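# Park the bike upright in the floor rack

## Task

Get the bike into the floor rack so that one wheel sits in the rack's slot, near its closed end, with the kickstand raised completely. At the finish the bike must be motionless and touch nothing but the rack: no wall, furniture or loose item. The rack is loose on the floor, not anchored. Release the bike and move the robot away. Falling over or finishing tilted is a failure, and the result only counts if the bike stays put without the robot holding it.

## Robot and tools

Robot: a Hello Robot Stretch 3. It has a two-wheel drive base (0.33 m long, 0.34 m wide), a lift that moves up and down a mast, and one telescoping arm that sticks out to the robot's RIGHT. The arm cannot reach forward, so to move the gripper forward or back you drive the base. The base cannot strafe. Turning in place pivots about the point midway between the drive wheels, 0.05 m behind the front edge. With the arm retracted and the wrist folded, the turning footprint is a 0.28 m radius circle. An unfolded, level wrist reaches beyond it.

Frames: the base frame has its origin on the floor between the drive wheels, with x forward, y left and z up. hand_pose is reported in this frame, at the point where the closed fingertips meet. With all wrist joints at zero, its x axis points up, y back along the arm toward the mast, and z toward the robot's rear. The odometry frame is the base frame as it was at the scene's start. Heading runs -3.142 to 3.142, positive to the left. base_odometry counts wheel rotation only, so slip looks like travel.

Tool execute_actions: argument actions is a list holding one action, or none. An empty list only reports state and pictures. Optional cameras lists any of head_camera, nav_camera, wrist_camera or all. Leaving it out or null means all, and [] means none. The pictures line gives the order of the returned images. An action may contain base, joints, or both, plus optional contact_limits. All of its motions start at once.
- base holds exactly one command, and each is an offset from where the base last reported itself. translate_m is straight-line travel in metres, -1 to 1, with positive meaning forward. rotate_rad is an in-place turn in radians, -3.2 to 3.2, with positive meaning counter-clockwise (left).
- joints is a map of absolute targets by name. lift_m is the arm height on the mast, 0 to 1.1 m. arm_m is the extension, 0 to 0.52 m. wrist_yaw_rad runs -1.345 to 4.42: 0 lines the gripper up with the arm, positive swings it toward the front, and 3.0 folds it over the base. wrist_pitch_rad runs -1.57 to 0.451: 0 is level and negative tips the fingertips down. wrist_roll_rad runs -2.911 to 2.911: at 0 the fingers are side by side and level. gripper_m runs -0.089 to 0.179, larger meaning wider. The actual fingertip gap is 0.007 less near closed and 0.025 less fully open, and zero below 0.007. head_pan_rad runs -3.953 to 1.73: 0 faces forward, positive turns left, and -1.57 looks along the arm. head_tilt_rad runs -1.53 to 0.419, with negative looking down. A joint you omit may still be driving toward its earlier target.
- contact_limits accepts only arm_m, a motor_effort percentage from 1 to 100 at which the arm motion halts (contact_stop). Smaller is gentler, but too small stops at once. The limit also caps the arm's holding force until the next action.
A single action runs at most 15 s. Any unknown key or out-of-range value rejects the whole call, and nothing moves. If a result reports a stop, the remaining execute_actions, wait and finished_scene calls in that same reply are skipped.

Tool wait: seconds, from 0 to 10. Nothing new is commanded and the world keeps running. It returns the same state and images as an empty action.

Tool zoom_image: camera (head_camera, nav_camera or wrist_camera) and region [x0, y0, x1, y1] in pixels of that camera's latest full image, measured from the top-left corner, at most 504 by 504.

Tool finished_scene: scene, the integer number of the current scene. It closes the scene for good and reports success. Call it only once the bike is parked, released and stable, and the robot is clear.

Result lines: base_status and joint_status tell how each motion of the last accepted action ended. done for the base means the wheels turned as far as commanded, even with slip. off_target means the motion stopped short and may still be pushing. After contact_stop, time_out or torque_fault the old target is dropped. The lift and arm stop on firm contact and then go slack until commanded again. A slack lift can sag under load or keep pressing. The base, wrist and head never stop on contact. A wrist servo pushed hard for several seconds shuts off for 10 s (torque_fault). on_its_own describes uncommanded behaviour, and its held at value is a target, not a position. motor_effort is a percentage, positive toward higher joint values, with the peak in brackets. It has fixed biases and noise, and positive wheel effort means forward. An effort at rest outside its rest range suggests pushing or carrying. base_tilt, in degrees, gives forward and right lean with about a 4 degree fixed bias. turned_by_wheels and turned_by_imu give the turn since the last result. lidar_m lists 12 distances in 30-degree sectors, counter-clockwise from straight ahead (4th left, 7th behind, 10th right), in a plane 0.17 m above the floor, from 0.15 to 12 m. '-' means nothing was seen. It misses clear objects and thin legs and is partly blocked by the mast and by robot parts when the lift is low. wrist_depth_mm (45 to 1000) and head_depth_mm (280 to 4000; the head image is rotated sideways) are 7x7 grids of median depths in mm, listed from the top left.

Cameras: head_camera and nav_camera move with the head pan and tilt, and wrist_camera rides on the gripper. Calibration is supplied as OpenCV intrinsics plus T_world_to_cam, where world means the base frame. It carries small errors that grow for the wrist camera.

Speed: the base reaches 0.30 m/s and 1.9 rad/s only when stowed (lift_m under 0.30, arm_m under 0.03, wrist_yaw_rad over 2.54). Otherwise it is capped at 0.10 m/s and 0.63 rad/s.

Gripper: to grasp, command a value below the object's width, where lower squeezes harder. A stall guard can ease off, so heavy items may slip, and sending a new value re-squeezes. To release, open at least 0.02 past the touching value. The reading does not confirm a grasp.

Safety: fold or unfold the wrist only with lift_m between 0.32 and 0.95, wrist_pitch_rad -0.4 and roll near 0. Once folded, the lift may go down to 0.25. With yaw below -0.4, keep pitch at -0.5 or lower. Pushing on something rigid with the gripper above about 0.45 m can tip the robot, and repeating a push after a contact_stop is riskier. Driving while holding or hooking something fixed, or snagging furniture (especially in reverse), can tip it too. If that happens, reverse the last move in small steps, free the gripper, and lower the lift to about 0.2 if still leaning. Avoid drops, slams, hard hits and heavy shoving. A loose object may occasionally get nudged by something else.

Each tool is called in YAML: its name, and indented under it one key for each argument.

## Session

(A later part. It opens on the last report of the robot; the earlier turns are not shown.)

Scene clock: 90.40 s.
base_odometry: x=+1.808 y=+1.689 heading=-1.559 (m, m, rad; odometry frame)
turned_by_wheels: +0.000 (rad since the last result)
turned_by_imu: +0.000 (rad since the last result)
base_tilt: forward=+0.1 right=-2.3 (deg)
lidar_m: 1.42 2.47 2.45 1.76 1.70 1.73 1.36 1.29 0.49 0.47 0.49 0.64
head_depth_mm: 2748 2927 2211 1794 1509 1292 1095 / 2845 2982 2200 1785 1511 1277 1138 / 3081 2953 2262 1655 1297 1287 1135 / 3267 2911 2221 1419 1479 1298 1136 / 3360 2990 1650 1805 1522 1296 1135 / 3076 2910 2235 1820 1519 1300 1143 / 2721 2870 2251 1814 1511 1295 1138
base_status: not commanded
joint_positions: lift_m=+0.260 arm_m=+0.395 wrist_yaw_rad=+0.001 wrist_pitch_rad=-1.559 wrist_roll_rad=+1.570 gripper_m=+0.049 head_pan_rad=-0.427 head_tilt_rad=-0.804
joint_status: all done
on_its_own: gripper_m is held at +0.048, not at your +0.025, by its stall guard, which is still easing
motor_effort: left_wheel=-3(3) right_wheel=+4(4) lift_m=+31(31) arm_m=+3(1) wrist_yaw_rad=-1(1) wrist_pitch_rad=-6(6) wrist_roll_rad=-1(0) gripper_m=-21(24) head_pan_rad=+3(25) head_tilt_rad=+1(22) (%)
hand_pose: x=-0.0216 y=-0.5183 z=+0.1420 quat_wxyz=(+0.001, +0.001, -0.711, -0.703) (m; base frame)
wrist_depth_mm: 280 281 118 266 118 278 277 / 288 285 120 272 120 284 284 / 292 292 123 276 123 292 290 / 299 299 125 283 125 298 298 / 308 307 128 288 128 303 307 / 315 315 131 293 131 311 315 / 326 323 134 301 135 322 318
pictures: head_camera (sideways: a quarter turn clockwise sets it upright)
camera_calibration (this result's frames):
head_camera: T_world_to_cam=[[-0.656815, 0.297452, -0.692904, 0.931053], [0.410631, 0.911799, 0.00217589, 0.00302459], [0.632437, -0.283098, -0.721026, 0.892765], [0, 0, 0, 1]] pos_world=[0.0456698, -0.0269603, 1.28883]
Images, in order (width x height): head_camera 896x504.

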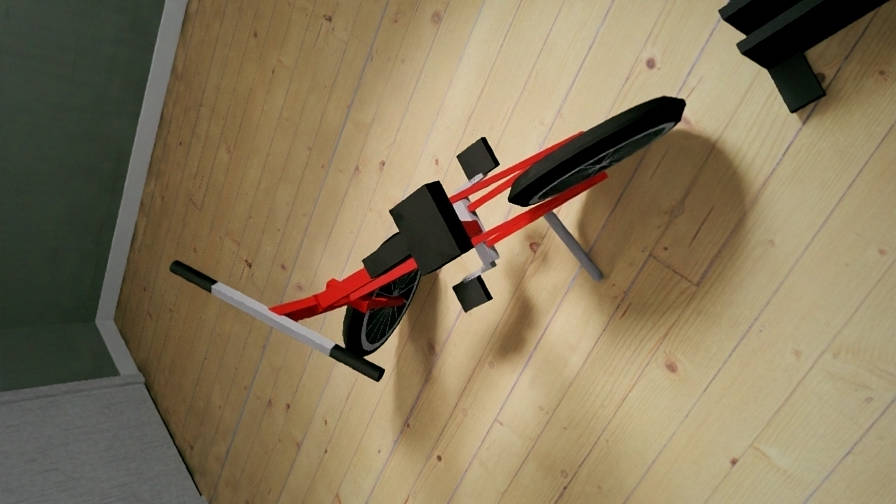

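execute_actions:
  actions:
    - {"base": {"translate_m": 0.1}, "joints": {"head_pan_rad": -1.3, "head_tilt_rad": -1.1}}
  cameras: ["head_camera"]

Scene clock: 92.93 s.
base_odometry: x=+1.809 y=+1.589 heading=-1.559 (m, m, rad; odometry frame)
turned_by_wheels: +0.000 (rad since the last result)
turned_by_imu: +0.000 (rad since the last result)
base_tilt: forward=+0.1 right=-2.3 (deg)
lidar_m: 2.48 2.38 2.45 1.81 1.75 1.79 1.44 1.38 0.49 0.47 0.49 0.63
head_depth_mm: 2087 1812 1600 1448 1250 1197 1087 / 2128 1829 1627 1513 1256 1199 - / 2113 1821 1608 1457 1285 1223 - / 2129 1830 1612 1436 1296 1209 - / 2114 1853 1629 1447 1309 1191 1097 / 2112 1845 1618 1446 1307 1196 1094 / 2137 1828 1619 1388 1310 1199 1104
base_status: done
joint_positions: lift_m=+0.260 arm_m=+0.395 wrist_yaw_rad=+0.001 wrist_pitch_rad=-1.559 wrist_roll_rad=+1.570 gripper_m=+0.055 head_pan_rad=-1.293 head_tilt_rad=-1.086
joint_status: all done
on_its_own: gripper_m is held at +0.054, not at your +0.025, by its stall guard, which is not easing now
motor_effort: left_wheel=-4(6) right_wheel=+4(12) lift_m=+31(31) arm_m=+3(3) wrist_yaw_rad=-1(1) wrist_pitch_rad=-6(6) wrist_roll_rad=-1(0) gripper_m=-19(20) head_pan_rad=-2(38) head_tilt_rad=-9(36) (%)
hand_pose: x=-0.0216 y=-0.5183 z=+0.1420 quat_wxyz=(+0.001, +0.000, -0.711, -0.703) (m; base frame)
wrist_depth_mm: 278 280 118 267 118 276 276 / 288 286 120 270 120 284 284 / 295 293 123 277 123 291 288 / 299 300 125 281 126 299 299 / 307 307 128 291 128 304 303 / 319 313 130 295 131 310 313 / 326 322 135 302 135 322 321
pictures: head_camera (sideways: a quarter turn clockwise sets it upright)
camera_calibration (this result's frames):
head_camera: T_world_to_cam=[[-0.24407, 0.851325, -0.464409, 0.630845], [0.960805, 0.277207, 0.00320708, -0.00167298], [0.131468, -0.445424, -0.885615, 1.1098], [0, 0, 0, 1]] pos_world=[0.00967501, -0.0422591, 1.27583]
Images, in order (width x height): head_camera 896x504.

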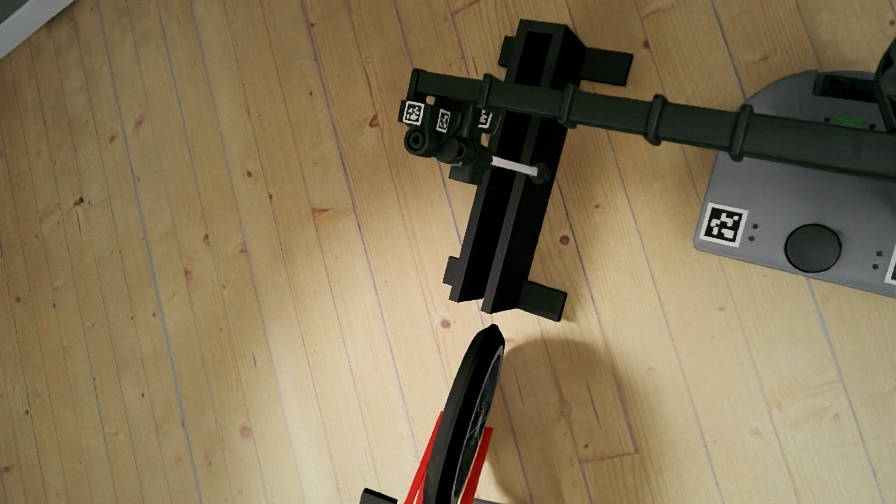

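zoom_image:
  camera: "head_camera"
  region: [420, 240, 600, 420]

zoom_image:
  camera: "head_camera"
  region: [480, 0, 660, 120]

Region (420, 240, 600, 420) of head_camera's 896x504 image, scaled by 2.800, with more detail than that image has.

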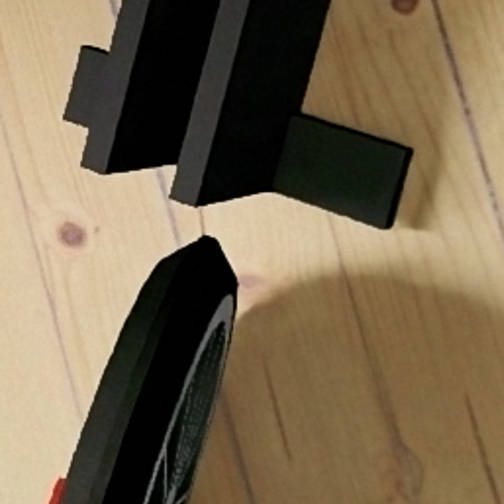

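Region (480, 0, 660, 120) of head_camera's 896x504 image, scaled by 2.800, with more detail than that image has.

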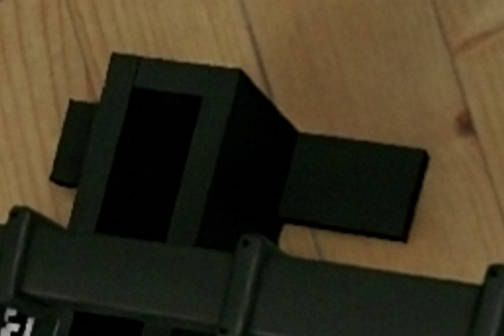

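execute_actions:
  actions:
    - {"joints": {"arm_m": 0.387, "wrist_roll_rad": 1.585}}
  cameras: []

execute_actions:
  actions:
    - {"joints": {"lift_m": 0.244}}
  cameras: []

execute_actions:
  actions:
    - {"joints": {"gripper_m": 0.15}}
  cameras: ["head_camera", "wrist_camera"]

Scene clock: 94.17 s.
base_odometry: x=+1.809 y=+1.589 heading=-1.559 (m, m, rad; odometry frame)
turned_by_wheels: +0.000 (rad since the last result)
turned_by_imu: +0.000 (rad since the last result)
base_tilt: forward=+0.1 right=-2.3 (deg)
lidar_m: 2.49 2.38 2.45 1.82 1.74 1.79 1.44 1.38 0.48 0.47 0.49 0.63
head_depth_mm: 2098 1815 1616 1435 1259 1188 1097 / 2100 1832 1623 1497 1242 1193 - / 2143 1834 1620 1473 1281 1222 - / 2135 1839 1623 1448 1300 1208 - / 2131 1840 1622 1448 1313 1199 1102 / 2121 1833 1625 1451 1310 1202 1105 / 2145 1841 1607 1391 1304 1197 1099
base_status: not commanded
joint_positions: lift_m=+0.260 arm_m=+0.387 wrist_yaw_rad=+0.001 wrist_pitch_rad=-1.559 wrist_roll_rad=+1.583 gripper_m=+0.055 head_pan_rad=-1.293 head_tilt_rad=-1.086
joint_status: all done
on_its_own: gripper_m is held at +0.054, not at your +0.025, by its stall guard, which is not easing now
motor_effort: left_wheel=-4(4) right_wheel=+4(4) lift_m=+31(30) arm_m=-2(3) wrist_yaw_rad=+0(1) wrist_pitch_rad=-6(6) wrist_roll_rad=+1(4) gripper_m=-19(19) head_pan_rad=-3(3) head_tilt_rad=-9(9) (%)
hand_pose: x=-0.0216 y=-0.5110 z=+0.1420 quat_wxyz=(-0.003, -0.004, -0.711, -0.703) (m; base frame)
wrist_depth_mm: 282 281 118 264 118 280 280 / 286 288 120 270 120 282 281 / 295 294 123 275 123 291 291 / 300 300 125 281 126 299 297 / 308 306 128 291 128 306 306 / 314 313 131 293 131 309 314 / 324 323 135 305 134 318 318
pictures: none
No camera images: the call's "cameras" was empty. Leave "cameras" out to get every camera's image.

Scene clock: 95.10 s.
base_odometry: x=+1.809 y=+1.589 heading=-1.559 (m, m, rad; odometry frame)
turned_by_wheels: +0.000 (rad since the last result)
turned_by_imu: +0.000 (rad since the last result)
base_tilt: forward=+0.1 right=-2.3 (deg)
lidar_m: 2.49 2.38 2.45 1.82 1.75 1.79 1.44 1.38 1.43 1.90 0.54 0.63
head_depth_mm: 2081 1832 1607 1447 1275 1186 1102 / 2139 1829 1610 1495 1255 1195 - / 2130 1837 1621 1481 1278 1219 - / 2152 1835 1615 1447 1293 1217 - / 2114 1840 1614 1457 1304 1199 1104 / 2145 1828 1617 1457 1313 1197 1106 / 2121 1847 1623 1397 1314 1199 1097
base_status: not commanded
joint_positions: lift_m=+0.244 arm_m=+0.387 wrist_yaw_rad=+0.001 wrist_pitch_rad=-1.567 wrist_roll_rad=+1.583 gripper_m=+0.055 head_pan_rad=-1.293 head_tilt_rad=-1.086
joint_status: all done
on_its_own: gripper_m is held at +0.054, not at your +0.025, by its stall guard, which is not easing now
motor_effort: left_wheel=-5(5) right_wheel=+9(9) lift_m=+16(32) arm_m=-2(2) wrist_yaw_rad=-1(2) wrist_pitch_rad=-2(6) wrist_roll_rad=+1(1) gripper_m=-20(20) head_pan_rad=-3(3) head_tilt_rad=-8(8) (%)
hand_pose: x=-0.0216 y=-0.5088 z=+0.1269 quat_wxyz=(-0.003, -0.004, -0.708, -0.706) (m; base frame)
wrist_depth_mm: 267 268 116 266 117 264 265 / 271 272 119 270 119 272 273 / 280 279 122 277 122 277 277 / 286 287 125 284 125 287 287 / 294 294 127 289 128 290 293 / 299 297 131 294 131 296 298 / 305 308 135 304 135 309 305
pictures: none
No camera images: the call's "cameras" was empty. Leave "cameras" out to get every camera's image.

Scene clock: 96.53 s.
base_odometry: x=+1.809 y=+1.589 heading=-1.559 (m, m, rad; odometry frame)
turned_by_wheels: +0.000 (rad since the last result)
turned_by_imu: +0.000 (rad since the last result)
base_tilt: forward=+0.1 right=-2.3 (deg)
lidar_m: 2.49 2.38 2.45 1.81 1.75 1.79 1.44 1.38 1.42 1.91 0.53 0.63
head_depth_mm: 2063 1840 1606 1443 1266 1194 1095 / 2118 1830 1595 1489 1256 1191 - / 2130 1837 1622 1470 1284 1229 - / 2129 1833 1626 1451 1288 1213 - / 2150 1830 1621 1445 1314 1200 1098 / 2138 1839 1621 1441 1308 1198 1101 / 2148 1839 1624 1385 1320 1198 1108
base_status: not commanded
joint_positions: lift_m=+0.244 arm_m=+0.387 wrist_yaw_rad=+0.001 wrist_pitch_rad=-1.564 wrist_roll_rad=+1.583 gripper_m=+0.150 head_pan_rad=-1.293 head_tilt_rad=-1.086
joint_status: all done
motor_effort: left_wheel=-4(5) right_wheel=+5(9) lift_m=+23(22) arm_m=-2(2) wrist_yaw_rad=-2(2) wrist_pitch_rad=-3(4) wrist_roll_rad=+1(1) gripper_m=+0(85) head_pan_rad=-3(3) head_tilt_rad=-8(8) (%)
hand_pose: x=-0.0216 y=-0.5095 z=+0.1265 quat_wxyz=(-0.003, -0.004, -0.709, -0.705) (m; base frame)
wrist_depth_mm: 268 267 115 264 115 267 267 / 271 272 118 268 118 271 268 / 278 279 121 277 121 275 278 / 285 284 124 284 124 284 281 / 289 292 127 287 127 289 289 / 301 - 130 294 130 - 297 / 305 308 133 301 134 306 305
pictures: head_camera (sideways: a quarter turn clockwise sets it upright), wrist_camera
camera_calibration (this result's frames):
head_camera: T_world_to_cam=[[-0.244094, 0.85141, -0.464241, 0.630626], [0.960805, 0.277206, 0.00320769, -0.00167378], [0.131421, -0.445262, -0.885703, 1.10992], [0, 0, 0, 1]] pos_world=[0.00967364, -0.0422543, 1.27582]
wrist_camera: T_world_to_cam=[[0.0709265, 0.997419, -0.011148, 0.514761], [0.988934, -0.0688544, 0.131409, 0.00308713], [0.130303, -0.020345, -0.991266, 0.283328], [0, 0, 0, 1]] pos_world=[-0.0764815, -0.507455, 0.286186]
Images, in order (width x height): head_camera 896x504, wrist_camera 644x364.

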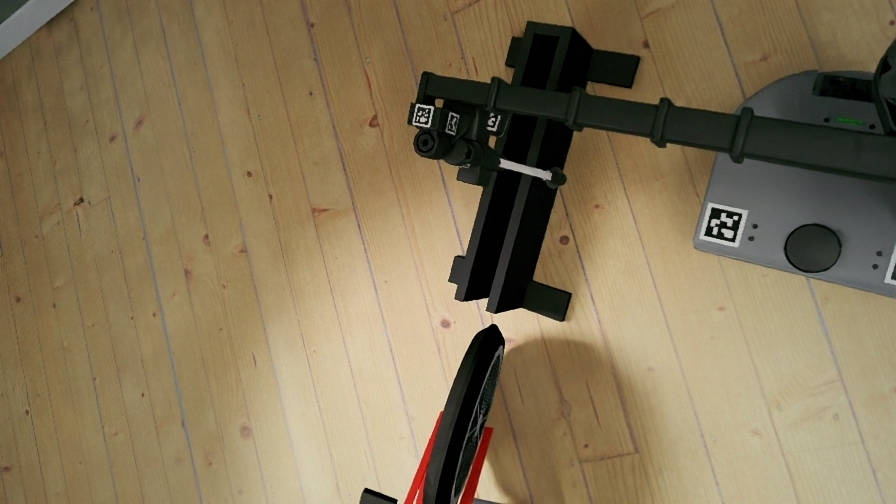

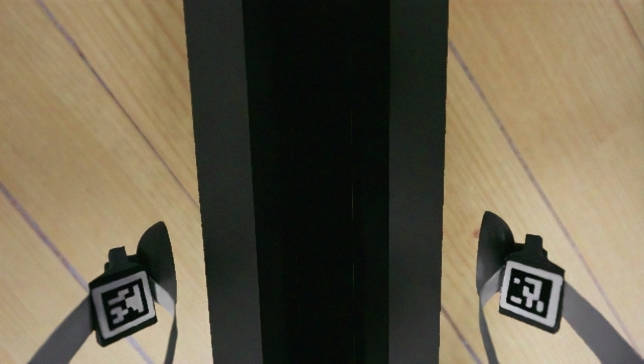

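execute_actions:
  actions:
    - {"joints": {"lift_m": 0.4}}
  cameras: []

execute_actions:
  actions:
    - {"base": {"translate_m": 0.33}, "joints": {"lift_m": 0.8, "wrist_roll_rad": 1.57, "head_pan_rad": -0.6, "head_tilt_rad": -0.8}}
  cameras: ["head_camera", "wrist_camera"]

Scene clock: 100.07 s.
base_odometry: x=+1.809 y=+1.589 heading=-1.559 (m, m, rad; odometry frame)
turned_by_wheels: +0.000 (rad since the last result)
turned_by_imu: +0.000 (rad since the last result)
base_tilt: forward=+0.1 right=-2.3 (deg)
lidar_m: 2.48 2.37 2.45 1.82 1.75 1.79 1.44 1.38 1.42 1.91 0.54 0.63
head_depth_mm: 2088 1847 1610 1445 1269 1187 1096 / 2106 1836 1634 1401 1261 - - / 2129 1833 1607 1452 1273 1226 - / 2142 1825 1645 1445 1290 1217 - / 2131 1841 1623 1448 1315 1196 1105 / 2133 1860 1627 1456 1313 1191 1102 / 2139 1825 1630 1386 1316 1197 1101
base_status: not commanded
joint_positions: lift_m=+0.400 arm_m=+0.387 wrist_yaw_rad=+0.001 wrist_pitch_rad=-1.564 wrist_roll_rad=+1.583 gripper_m=+0.150 head_pan_rad=-1.293 head_tilt_rad=-1.086
joint_status: all done
motor_effort: left_wheel=-4(4) right_wheel=+5(5) lift_m=+31(32) arm_m=-2(2) wrist_yaw_rad=-2(1) wrist_pitch_rad=-3(3) wrist_roll_rad=+1(1) gripper_m=+0(1) head_pan_rad=-3(3) head_tilt_rad=-8(7) (%)
hand_pose: x=-0.0216 y=-0.5095 z=+0.2821 quat_wxyz=(-0.003, -0.004, -0.709, -0.705) (m; base frame)
wrist_depth_mm: 412 410 410 358 412 408 412 / 423 420 418 338 420 416 417 / 435 434 424 323 429 434 428 / 439 441 437 335 439 437 446 / 453 449 451 354 451 453 452 / 459 - 459 379 465 - 460 / 474 484 469 401 471 470 480
pictures: none
No camera images: the call's "cameras" was empty. Leave "cameras" out to get every camera's image.

Scene clock: 104.87 s.
base_odometry: x=+1.813 y=+1.259 heading=-1.559 (m, m, rad; odometry frame)
turned_by_wheels: +0.000 (rad since the last result)
turned_by_imu: +0.000 (rad since the last result)
base_tilt: forward=+0.1 right=-2.3 (deg)
lidar_m: 2.19 2.10 2.16 1.99 1.92 1.98 1.74 1.66 1.72 0.45 0.44 0.61
head_depth_mm: 2418 2673 2216 1804 1504 1293 1079 / 2515 2715 2247 1792 1500 1010 1116 / 2620 2831 2252 1790 910 1220 1134 / 2780 2896 2166 1820 1268 1297 1133 / 2887 2983 2238 1317 1479 1301 1139 / 3032 2953 2215 1804 1506 1298 1140 / 2805 2856 2227 1799 1514 1301 1141
base_status: done
joint_positions: lift_m=+0.800 arm_m=+0.387 wrist_yaw_rad=+0.001 wrist_pitch_rad=-1.564 wrist_roll_rad=+1.574 gripper_m=+0.150 head_pan_rad=-0.607 head_tilt_rad=-0.803
joint_status: all done
motor_effort: left_wheel=-2(4) right_wheel=+4(10) lift_m=+30(32) arm_m=-2(2) wrist_yaw_rad=-1(1) wrist_pitch_rad=-3(3) wrist_roll_rad=-3(3) gripper_m=+1(1) head_pan_rad=+3(32) head_tilt_rad=+2(30) (%)
hand_pose: x=-0.0216 y=-0.5095 z=+0.6821 quat_wxyz=(-0.001, -0.001, -0.709, -0.705) (m; base frame)
wrist_depth_mm: 780 781 784 775 787 776 778 / 803 794 807 806 793 - - / 831 837 825 818 829 - - / 844 833 854 764 811 841 851 / 855 861 856 749 866 858 870 / 896 - 878 876 881 - 875 / 903 914 914 905 877 897 895
pictures: head_camera (sideways: a quarter turn clockwise sets it upright), wrist_camera
camera_calibration (this result's frames):
head_camera: T_world_to_cam=[[-0.592764, 0.410051, -0.693173, 0.931013], [0.567183, 0.823589, 0.0021744, 0.00207156], [0.571781, -0.391867, -0.720768, 0.892799], [0, 0, 0, 1]] pos_world=[0.0402099, -0.0336095, 1.28885]
wrist_camera: T_world_to_cam=[[0.0626543, 0.997973, -0.0111447, 0.521057], [0.989477, -0.060654, 0.131362, -0.0657054], [0.130419, -0.0192578, -0.991272, 0.834676], [0, 0, 0, 1]] pos_world=[-0.0764905, -0.507912, 0.841829]
Images, in order (width x height): head_camera 896x504, wrist_camera 644x364.

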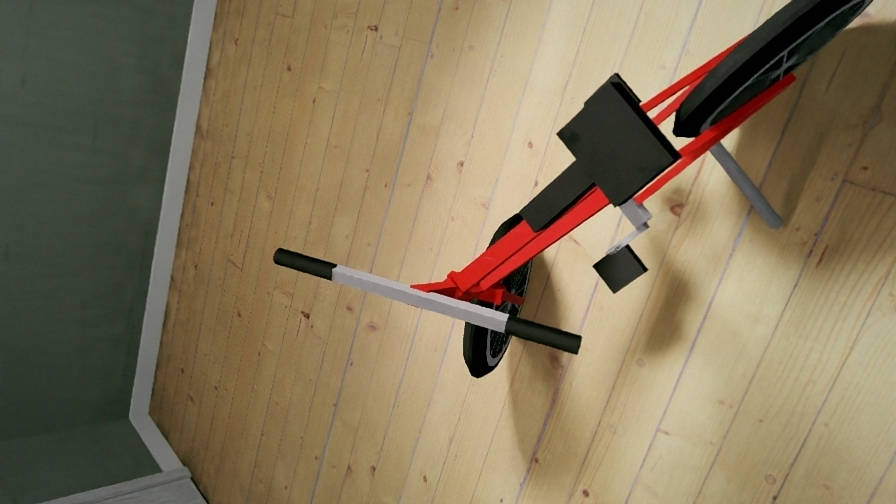

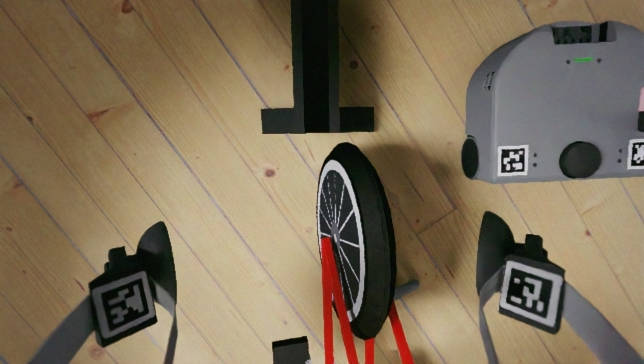

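zoom_image:
  camera: "wrist_camera"
  region: [240, 60, 440, 300]

Region (240, 60, 440, 300) of wrist_camera's 644x364 image, scaled by 2.100.

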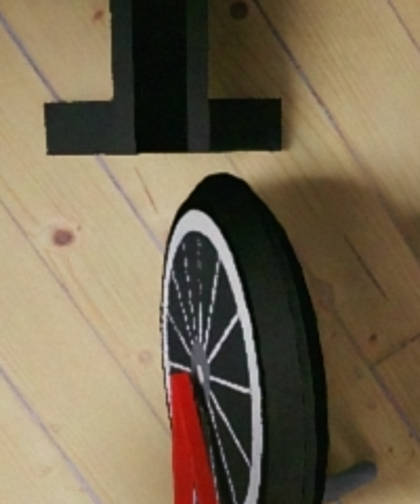

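execute_actions:
  actions:
    - {"base": {"translate_m": 0.6}, "joints": {"lift_m": 0.92, "arm_m": 0.213, "wrist_yaw_rad": 1.57, "wrist_pitch_rad": -1.3, "wrist_roll_rad": 0.8, "head_pan_rad": -1.45, "head_tilt_rad": -1.05}}
  cameras: ["head_camera", "wrist_camera"]

Scene clock: 113.00 s.
base_odometry: x=+1.820 y=+0.659 heading=-1.559 (m, m, rad; odometry frame)
turned_by_wheels: +0.000 (rad since the last result)
turned_by_imu: +0.000 (rad since the last result)
base_tilt: forward=+0.1 right=-2.3 (deg)
lidar_m: 1.66 1.59 1.63 2.20 2.23 2.29 2.28 0.60 0.40 0.35 0.48 0.50
head_depth_mm: - 1906 1701 1480 1090 1206 1096 / - - 1639 1494 1271 1180 - / 2311 - 1632 1487 1098 1221 - / 2310 1995 1726 833 1293 1224 - / 2330 1959 1661 1474 1293 1200 1095 / 2313 1947 1711 1498 1302 1217 1099 / 2256 1971 1697 1487 1337 1206 1101
base_status: done
joint_positions: lift_m=+0.920 arm_m=+0.213 wrist_yaw_rad=+1.567 wrist_pitch_rad=-1.306 wrist_roll_rad=+0.804 gripper_m=+0.150 head_pan_rad=-1.443 head_tilt_rad=-1.037
joint_status: all done
motor_effort: left_wheel=-3(5) right_wheel=+4(9) lift_m=+31(30) arm_m=-2(1) wrist_yaw_rad=+2(3) wrist_pitch_rad=+2(1) wrist_roll_rad=-3(4) gripper_m=+0(0) head_pan_rad=-3(40) head_tilt_rad=-8(31) (%)
hand_pose: x=+0.0222 y=-0.3586 z=+0.8049 quat_wxyz=(+0.609, +0.681, -0.361, -0.190) (m; base frame)
wrist_depth_mm: - - - 965 926 900 855 / - - - 983 914 895 831 / - - - 661 912 901 843 / - - - 961 620 882 824 / - - - 992 778 879 827 / - - - 326 907 - 810 / - - - 341 904 866 382
pictures: head_camera (sideways: a quarter turn clockwise sets it upright), wrist_camera
camera_calibration (this result's frames):
head_camera: T_world_to_cam=[[-0.11112, 0.854415, -0.50757, 0.686257], [0.991411, 0.130745, 0.00304306, -0.00164635], [0.0689621, -0.502873, -0.861605, 1.07898], [0, 0, 0, 1]] pos_world=[0.00348031, -0.0435432, 1.27798]
wrist_camera: T_world_to_cam=[[-0.735605, -0.646316, -0.20288, -0.0485761], [-0.65305, 0.756194, -0.0411756, 0.352283], [0.180029, 0.102202, -0.978337, 0.985571], [0, 0, 0, 1]] pos_world=[0.0168943, -0.398518, 0.968871]
Images, in order (width x height): head_camera 896x504, wrist_camera 644x364.

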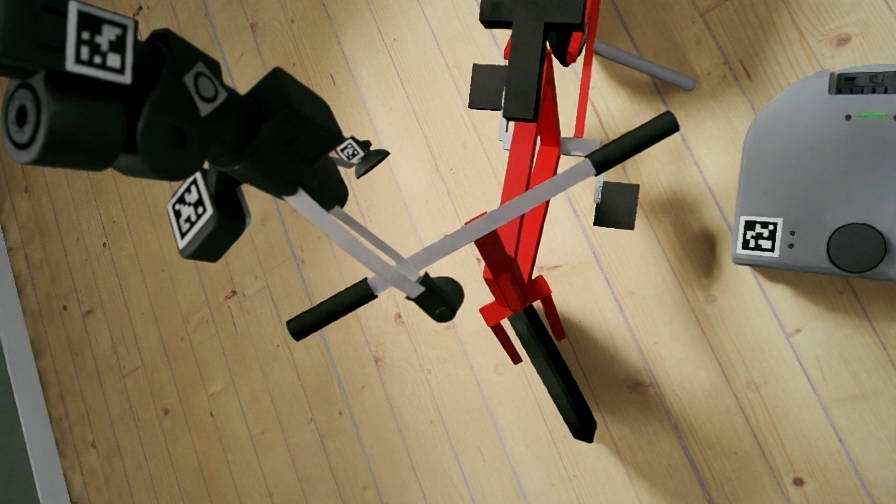

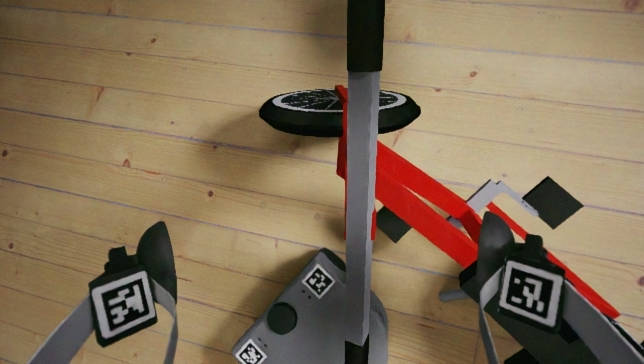

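execute_actions:
  actions: []

Scene clock: 113.50 s.
base_odometry: x=+1.820 y=+0.659 heading=-1.559 (m, m, rad; odometry frame)
turned_by_wheels: +0.000 (rad since the last result)
turned_by_imu: +0.000 (rad since the last result)
base_tilt: forward=+0.1 right=-2.3 (deg)
lidar_m: 1.66 1.59 1.64 2.20 2.23 2.29 2.27 0.60 0.40 0.35 0.47 0.50
head_depth_mm: - 1900 1680 1481 1100 1197 1091 / - - 1625 1489 1271 1190 - / 2336 - 1625 1499 1098 1223 - / 2297 1996 1721 835 1295 1218 - / 2308 1972 1686 1487 1297 1207 1100 / 2331 1953 1696 1491 1292 1204 1102 / 2229 1952 1694 1503 1329 1209 1094
base_status: done
joint_positions: lift_m=+0.920 arm_m=+0.213 wrist_yaw_rad=+1.567 wrist_pitch_rad=-1.306 wrist_roll_rad=+0.804 gripper_m=+0.150 head_pan_rad=-1.443 head_tilt_rad=-1.037
joint_status: all done
motor_effort: left_wheel=-3(5) right_wheel=+4(9) lift_m=+30(30) arm_m=-2(1) wrist_yaw_rad=+3(3) wrist_pitch_rad=+3(1) wrist_roll_rad=-2(4) gripper_m=+1(0) head_pan_rad=-3(40) head_tilt_rad=-9(31) (%)
hand_pose: x=+0.0222 y=-0.3586 z=+0.8049 quat_wxyz=(+0.609, +0.681, -0.361, -0.190) (m; base frame)
wrist_depth_mm: - - - 985 911 889 849 / - - - 971 912 864 849 / - - - 662 897 902 854 / - - - - 641 891 835 / - - - 992 765 855 859 / - - - 324 921 - 826 / - - - 345 906 856 380
pictures: head_camera (sideways: a quarter turn clockwise sets it upright), nav_camera (sideways: a quarter turn counterclockwise sets it upright), wrist_camera
camera_calibration (this result's frames):
head_camera: T_world_to_cam=[[-0.11112, 0.854415, -0.50757, 0.686257], [0.991411, 0.130745, 0.00304306, -0.00164635], [0.0689621, -0.502873, -0.861605, 1.07898], [0, 0, 0, 1]] pos_world=[0.00348031, -0.0435432, 1.27798]
nav_camera: T_world_to_cam=[[0.101924, -0.845161, 0.524704, -0.639596], [-0.991745, -0.127583, -0.0128545, 0.0733039], [0.0778072, -0.519063, -0.851187, 1.06709], [0, 0, 0, 1]] pos_world=[0.0548618, 0.0226773, 1.24483]
wrist_camera: T_world_to_cam=[[-0.735605, -0.646317, -0.20288, -0.0485763], [-0.65305, 0.756194, -0.0411756, 0.352283], [0.180029, 0.102202, -0.978337, 0.985571], [0, 0, 0, 1]] pos_world=[0.0168943, -0.398518, 0.968871]
Images, in order (width x height): head_camera 896x504, nav_camera 672x504, wrist_camera 644x364.

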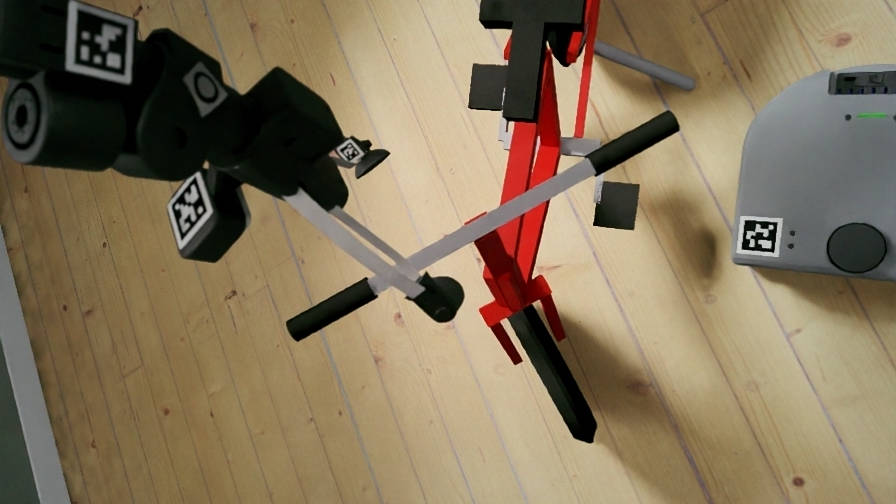

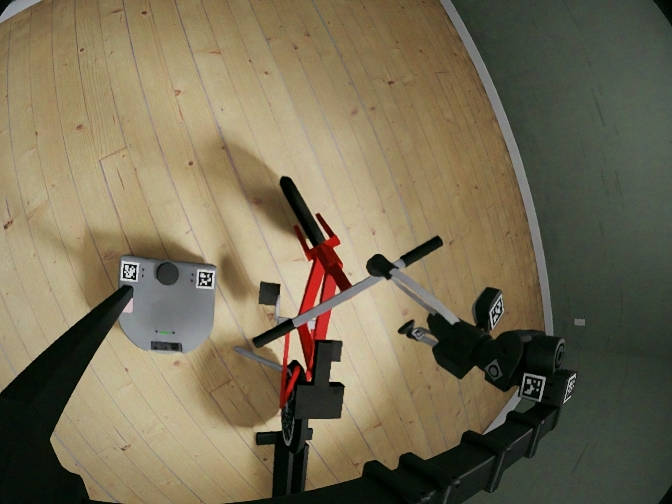

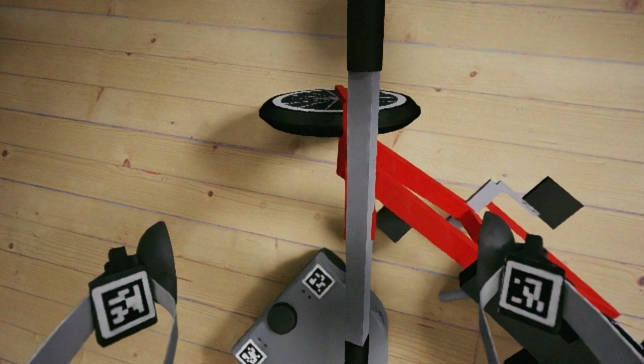

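execute_actions:
  actions:
    - {"joints": {"lift_m": 0.81}}
  cameras: ["head_camera", "wrist_camera"]

Scene clock: 115.40 s.
base_odometry: x=+1.820 y=+0.659 heading=-1.559 (m, m, rad; odometry frame)
turned_by_wheels: +0.000 (rad since the last result)
turned_by_imu: +0.000 (rad since the last result)
base_tilt: forward=+0.1 right=-2.4 (deg)
lidar_m: 1.66 1.58 1.64 2.19 2.23 2.29 2.27 0.60 0.40 0.35 0.47 0.50
head_depth_mm: 2314 2056 1661 1469 1124 1189 1093 / 2306 2028 1625 1500 1273 1184 - / 2305 2004 - 1465 1098 1220 - / 2322 1947 1704 806 1298 1223 - / 2324 1963 1661 1484 1295 1205 1101 / 2329 1949 1699 1495 1294 1207 1094 / 2269 1964 1713 1489 1336 1207 1098
base_status: not commanded
joint_positions: lift_m=+0.810 arm_m=+0.213 wrist_yaw_rad=+1.567 wrist_pitch_rad=-1.306 wrist_roll_rad=+0.804 gripper_m=+0.150 head_pan_rad=-1.443 head_tilt_rad=-1.037
joint_status: all done
motor_effort: left_wheel=-3(3) right_wheel=+3(4) lift_m=+23(23) arm_m=-2(2) wrist_yaw_rad=+2(3) wrist_pitch_rad=+2(3) wrist_roll_rad=-3(3) gripper_m=+0(0) head_pan_rad=-3(3) head_tilt_rad=-8(8) (%)
hand_pose: x=+0.0222 y=-0.3586 z=+0.6952 quat_wxyz=(+0.609, +0.681, -0.361, -0.190) (m; base frame)
wrist_depth_mm: - 989 901 146 814 817 767 / - 996 927 155 813 783 763 / - 974 887 167 795 780 746 / - 958 919 177 497 764 742 / - 978 926 197 666 590 741 / - - 896 202 816 - 716 / - 968 913 216 817 303 290
pictures: head_camera (sideways: a quarter turn clockwise sets it upright), wrist_camera
camera_calibration (this result's frames):
head_camera: T_world_to_cam=[[-0.11112, 0.854415, -0.50757, 0.686257], [0.991411, 0.130745, 0.00304306, -0.00164635], [0.0689621, -0.502873, -0.861605, 1.07898], [0, 0, 0, 1]] pos_world=[0.0034803, -0.0435432, 1.27798]
wrist_camera: T_world_to_cam=[[-0.735605, -0.646316, -0.202881, -0.0708192], [-0.65305, 0.756194, -0.041176, 0.347765], [0.18003, 0.102202, -0.978337, 0.878291], [0, 0, 0, 1]] pos_world=[0.0168943, -0.398513, 0.859217]
Images, in order (width x height): head_camera 896x504, wrist_camera 644x364.

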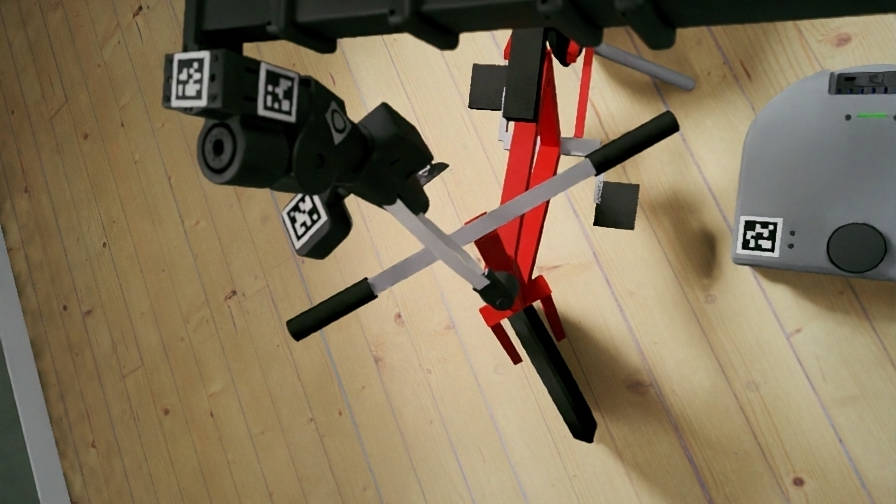

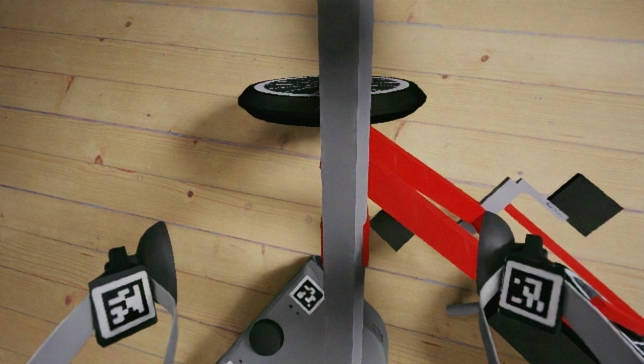

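execute_actions:
  actions:
    - {"joints": {"lift_m": 0.765}}
  cameras: ["head_camera", "wrist_camera"]

Scene clock: 118.10 s.
base_odometry: x=+1.820 y=+0.659 heading=-1.559 (m, m, rad; odometry frame)
turned_by_wheels: +0.000 (rad since the last result)
turned_by_imu: +0.000 (rad since the last result)
base_tilt: forward=+0.1 right=-2.3 (deg)
lidar_m: 1.66 1.59 1.64 2.20 2.23 2.29 2.27 0.60 0.40 0.35 0.47 0.50
head_depth_mm: 2290 1982 - - - - 1101 / 2307 1989 - 1477 1274 1193 - / 2314 1954 - 1430 1100 1227 - / 2315 1955 1732 1464 1295 1216 - / 2324 1951 1656 1492 1295 1210 1107 / 2326 1967 1704 1487 1295 1212 1101 / 2252 1950 1710 1496 1338 1212 1102
base_status: not commanded
joint_positions: lift_m=+0.765 arm_m=+0.213 wrist_yaw_rad=+1.567 wrist_pitch_rad=-1.306 wrist_roll_rad=+0.804 gripper_m=+0.150 head_pan_rad=-1.443 head_tilt_rad=-1.037
joint_status: all done
motor_effort: left_wheel=-2(3) right_wheel=+3(4) lift_m=+23(24) arm_m=-2(2) wrist_yaw_rad=+3(3) wrist_pitch_rad=+3(2) wrist_roll_rad=-3(2) gripper_m=+1(0) head_pan_rad=-3(3) head_tilt_rad=-8(9) (%)
hand_pose: x=+0.0222 y=-0.3586 z=+0.6502 quat_wxyz=(+0.609, +0.681, -0.361, -0.190) (m; base frame)
wrist_depth_mm: - 951 871 107 794 743 711 / 972 946 881 113 762 759 706 / 980 908 868 121 772 748 707 / 996 923 867 131 450 729 700 / 975 914 838 140 307 550 701 / 966 - 839 150 781 - 681 / 991 915 855 159 759 283 247
pictures: head_camera (sideways: a quarter turn clockwise sets it upright), wrist_camera
camera_calibration (this result's frames):
head_camera: T_world_to_cam=[[-0.11112, 0.854415, -0.50757, 0.686257], [0.991411, 0.130745, 0.00304306, -0.00164635], [0.0689622, -0.502873, -0.861605, 1.07898], [0, 0, 0, 1]] pos_world=[0.00348031, -0.0435432, 1.27798]
wrist_camera: T_world_to_cam=[[-0.735605, -0.646316, -0.202881, -0.0799481], [-0.65305, 0.756194, -0.0411761, 0.345912], [0.18003, 0.102202, -0.978337, 0.834266], [0, 0, 0, 1]] pos_world=[0.0168943, -0.398512, 0.814217]
Images, in order (width x height): head_camera 896x504, wrist_camera 644x364.

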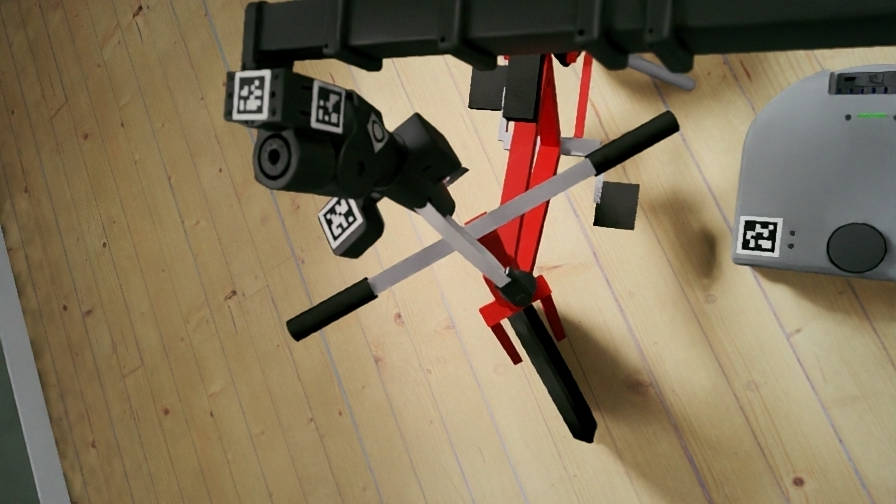

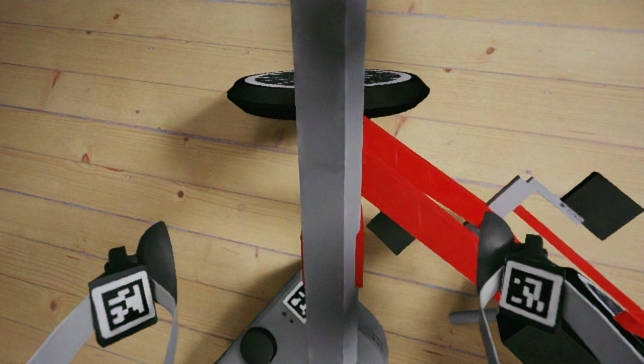

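execute_actions:
  actions:
    - {"joints": {"gripper_m": -0.01}}
  cameras: ["head_camera", "wrist_camera"]

Scene clock: 120.30 s.
base_odometry: x=+1.820 y=+0.659 heading=-1.559 (m, m, rad; odometry frame)
turned_by_wheels: +0.000 (rad since the last result)
turned_by_imu: +0.000 (rad since the last result)
base_tilt: forward=+0.1 right=-2.4 (deg)
lidar_m: 1.66 1.59 1.64 2.20 2.23 2.29 2.28 0.60 0.40 0.35 0.48 0.50
head_depth_mm: 2318 1967 - - - - 1101 / 2315 1999 - 1469 1268 1186 - / 2296 1974 - 1440 1102 1221 - / 2315 1936 1729 1470 1295 1228 - / 2307 1962 1672 1489 1302 1208 1098 / 2299 1973 1701 1493 1295 1204 1100 / 2259 1976 1703 1491 1333 1215 1101
base_status: not commanded
joint_positions: lift_m=+0.765 arm_m=+0.213 wrist_yaw_rad=+1.567 wrist_pitch_rad=-1.309 wrist_roll_rad=+0.804 gripper_m=-0.009 head_pan_rad=-1.443 head_tilt_rad=-1.037
joint_status: all done
motor_effort: left_wheel=-3(3) right_wheel=+5(6) lift_m=+28(29) arm_m=-2(2) wrist_yaw_rad=+2(3) wrist_pitch_rad=+4(4) wrist_roll_rad=-3(3) gripper_m=-17(88) head_pan_rad=-3(3) head_tilt_rad=-8(9) (%)
hand_pose: x=+0.0214 y=-0.3586 z=+0.6498 quat_wxyz=(+0.609, +0.680, -0.360, -0.191) (m; base frame)
wrist_depth_mm: 966 940 876 107 791 757 709 / - 948 858 113 780 746 704 / 977 968 878 120 770 742 700 / 960 910 854 130 450 707 681 / 961 896 857 138 297 543 699 / 977 903 868 147 - 310 534 / 947 923 - 160 761 256 323
pictures: head_camera (sideways: a quarter turn clockwise sets it upright), wrist_camera
camera_calibration (this result's frames):
head_camera: T_world_to_cam=[[-0.11112, 0.854415, -0.50757, 0.686257], [0.991411, 0.130745, 0.00304306, -0.00164635], [0.0689622, -0.502873, -0.861605, 1.07898], [0, 0, 0, 1]] pos_world=[0.00348031, -0.0435432, 1.27798]
wrist_camera: T_world_to_cam=[[-0.736212, -0.646314, -0.200675, -0.0820044], [-0.653171, 0.756195, -0.0392033, 0.344116], [0.177087, 0.102213, -0.978873, 0.834446], [0, 0, 0, 1]] pos_world=[0.0166244, -0.398511, 0.813851]
Images, in order (width x height): head_camera 896x504, wrist_camera 644x364.

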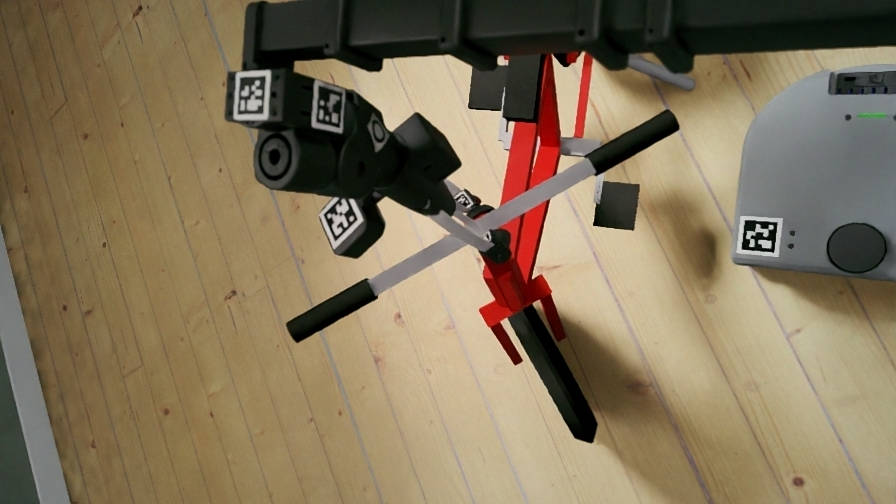

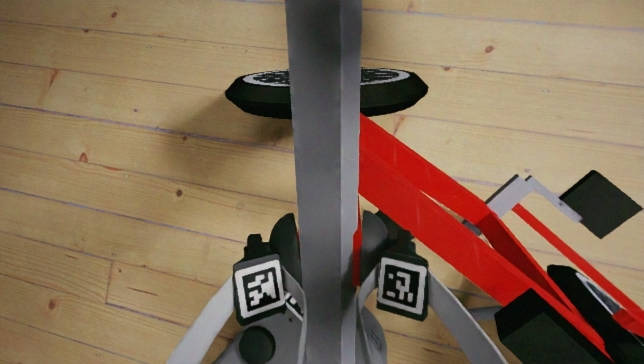

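execute_actions:
  actions:
    - {"joints": {"arm_m": 0.26, "lift_m": 0.775, "gripper_m": -0.03, "wrist_roll_rad": 0.95}}
  cameras: ["head_camera", "wrist_camera"]

Scene clock: 121.97 s.
base_odometry: x=+1.820 y=+0.659 heading=-1.560 (m, m, rad; odometry frame)
turned_by_wheels: +0.000 (rad since the last result)
turned_by_imu: -0.001 (rad since the last result)
base_tilt: forward=+0.1 right=-2.3 (deg)
lidar_m: 1.66 1.58 1.64 2.20 2.23 2.29 2.27 0.65 0.41 0.34 0.49 0.54
head_depth_mm: 2324 2031 - - 1150 1179 1105 / 2329 2060 1653 1497 1134 1204 - / 2292 2010 - 1471 1124 1213 - / 2320 1974 1661 1011 1322 1233 - / 2319 1971 1661 1489 1301 1203 1095 / 2326 1965 1712 1496 1307 1212 1097 / 2291 1961 1694 1512 1342 1207 1105
base_status: not commanded
joint_positions: lift_m=+0.775 arm_m=+0.259 wrist_yaw_rad=+1.581 wrist_pitch_rad=-1.344 wrist_roll_rad=+0.940 gripper_m=-0.026 head_pan_rad=-1.443 head_tilt_rad=-1.037
joint_status: all done
motor_effort: left_wheel=-7(7) right_wheel=+18(21) lift_m=+21(39) arm_m=+8(6) wrist_yaw_rad=-9(10) wrist_pitch_rad=+21(26) wrist_roll_rad=+5(8) gripper_m=-22(93) head_pan_rad=-3(2) head_tilt_rad=-8(9) (%)
hand_pose: x=+0.0125 y=-0.4041 z=+0.6588 quat_wxyz=(+0.592, +0.664, -0.386, -0.244) (m; base frame)
wrist_depth_mm: 948 916 848 112 765 749 711 / 962 921 867 116 776 742 720 / 984 932 849 123 781 752 694 / 983 927 874 133 491 580 534 / 992 917 888 139 313 521 717 / 988 922 910 149 790 321 487 / 984 930 871 158 793 740 256
pictures: head_camera (sideways: a quarter turn clockwise sets it upright), wrist_camera
camera_calibration (this result's frames):
head_camera: T_world_to_cam=[[-0.111122, 0.854436, -0.507535, 0.686211], [0.991411, 0.130744, 0.0030432, -0.00164653], [0.0689574, -0.502838, -0.861626, 1.07901], [0, 0, 0, 1]] pos_world=[0.00348017, -0.0435422, 1.27798]
wrist_camera: T_world_to_cam=[[-0.813933, -0.54794, -0.193069, -0.0804581], [-0.559733, 0.828634, 0.00799527, 0.370017], [0.155603, 0.114575, -0.981153, 0.856252], [0, 0, 0, 1]] pos_world=[0.00838827, -0.448799, 0.821621]
Images, in order (width x height): head_camera 896x504, wrist_camera 644x364.

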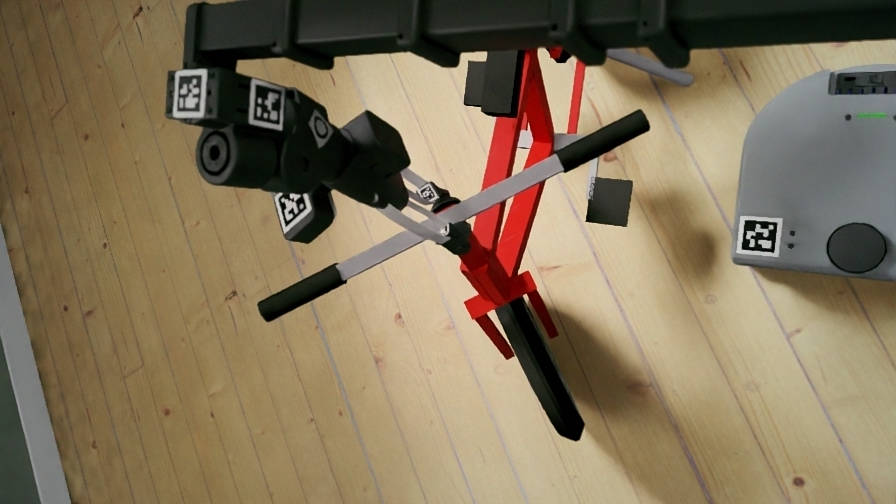

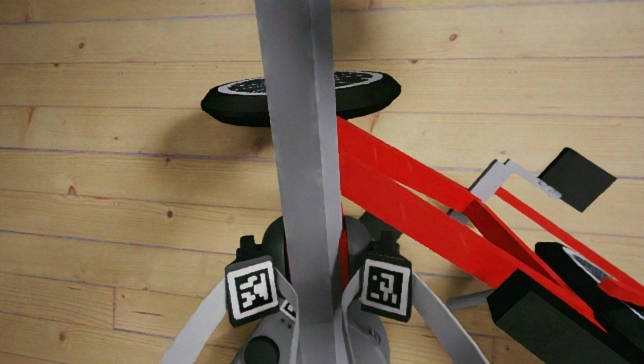

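execute_actions:
  actions:
    - {"joints": {"arm_m": 0.31, "lift_m": 0.783, "gripper_m": -0.04, "wrist_roll_rad": 1.15}}
  cameras: ["head_camera", "wrist_camera"]

Scene clock: 123.57 s.
base_odometry: x=+1.820 y=+0.659 heading=-1.560 (m, m, rad; odometry frame)
turned_by_wheels: +0.000 (rad since the last result)
turned_by_imu: +0.001 (rad since the last result)
base_tilt: forward=+0.1 right=-2.4 (deg)
lidar_m: 1.66 1.59 1.64 2.19 2.23 2.29 2.28 0.67 0.51 0.35 0.50 2.29
head_depth_mm: 2297 - - 907 1166 1188 1099 / 2340 - 1673 1489 1285 1206 - / 2310 1996 - 1412 1266 1219 - / 2322 1956 1664 975 1331 1218 - / 2334 1965 1702 1492 1296 1204 1107 / 2293 1948 1690 1494 1295 1206 1099 / 2251 1947 1695 1496 1335 1209 1102
base_status: not commanded
joint_positions: lift_m=+0.783 arm_m=+0.309 wrist_yaw_rad=+1.588 wrist_pitch_rad=-1.317 wrist_roll_rad=+1.121 gripper_m=-0.036 head_pan_rad=-1.443 head_tilt_rad=-1.037
joint_status: wrist_roll_rad off_target (ended at +1.121, target +1.150); gripper_m off_target (ended at -0.036, target -0.040); the others done
on_its_own: wrist_yaw_rad is at rest, and its effort (-15) is outside its rest range (-12 to +12)
motor_effort: left_wheel=-4(7) right_wheel=+9(18) lift_m=+22(33) arm_m=+6(8) wrist_yaw_rad=-15(16) wrist_pitch_rad=+7(21) wrist_roll_rad=+15(15) gripper_m=-26(84) head_pan_rad=-3(2) head_tilt_rad=-8(9) (%)
hand_pose: x=+0.0194 y=-0.4539 z=+0.6678 quat_wxyz=(+0.549, +0.645, -0.443, -0.293) (m; base frame)
wrist_depth_mm: - 954 878 818 776 733 684 / - 967 884 612 771 743 690 / - 980 546 132 779 748 672 / - 955 912 135 493 557 695 / - 986 923 140 308 397 549 / - 979 914 148 802 315 270 / - - 888 159 793 754 246
pictures: head_camera (sideways: a quarter turn clockwise sets it upright), wrist_camera
camera_calibration (this result's frames):
head_camera: T_world_to_cam=[[-0.111123, 0.854448, -0.507514, 0.686183], [0.991412, 0.130744, 0.00304328, -0.00164664], [0.0689545, -0.502817, -0.861638, 1.07902], [0, 0, 0, 1]] pos_world=[0.00348007, -0.0435417, 1.27798]
wrist_camera: T_world_to_cam=[[-0.887908, -0.394562, -0.236519, -0.000272426], [-0.413104, 0.910101, 0.0325867, 0.432811], [0.202398, 0.126641, -0.97108, 0.86752], [0, 0, 0, 1]] pos_world=[0.00296939, -0.503873, 0.828263]
Images, in order (width x height): head_camera 896x504, wrist_camera 644x364.

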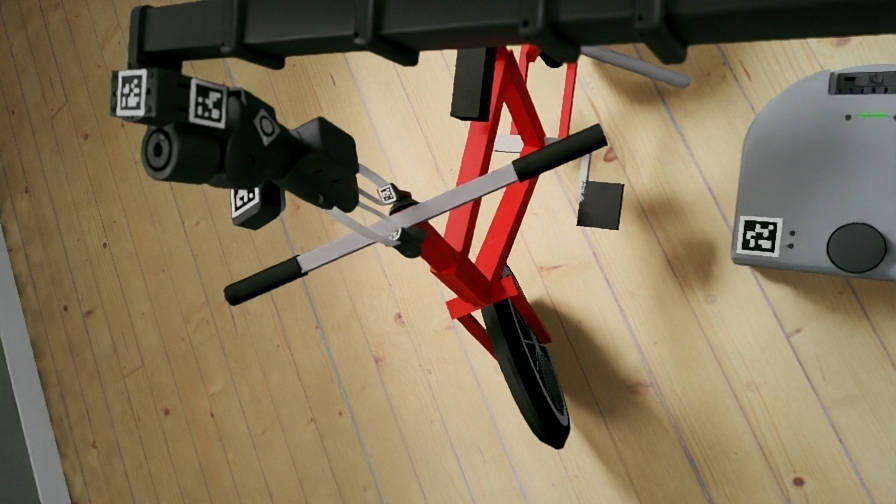

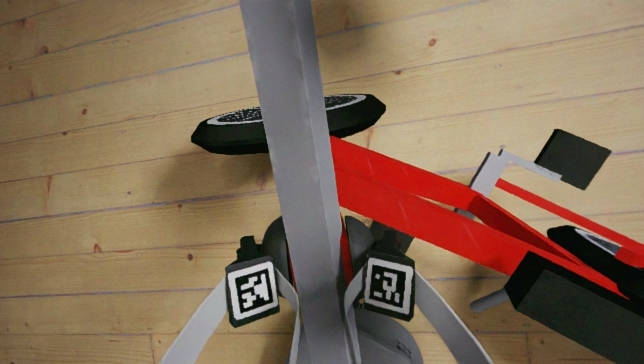

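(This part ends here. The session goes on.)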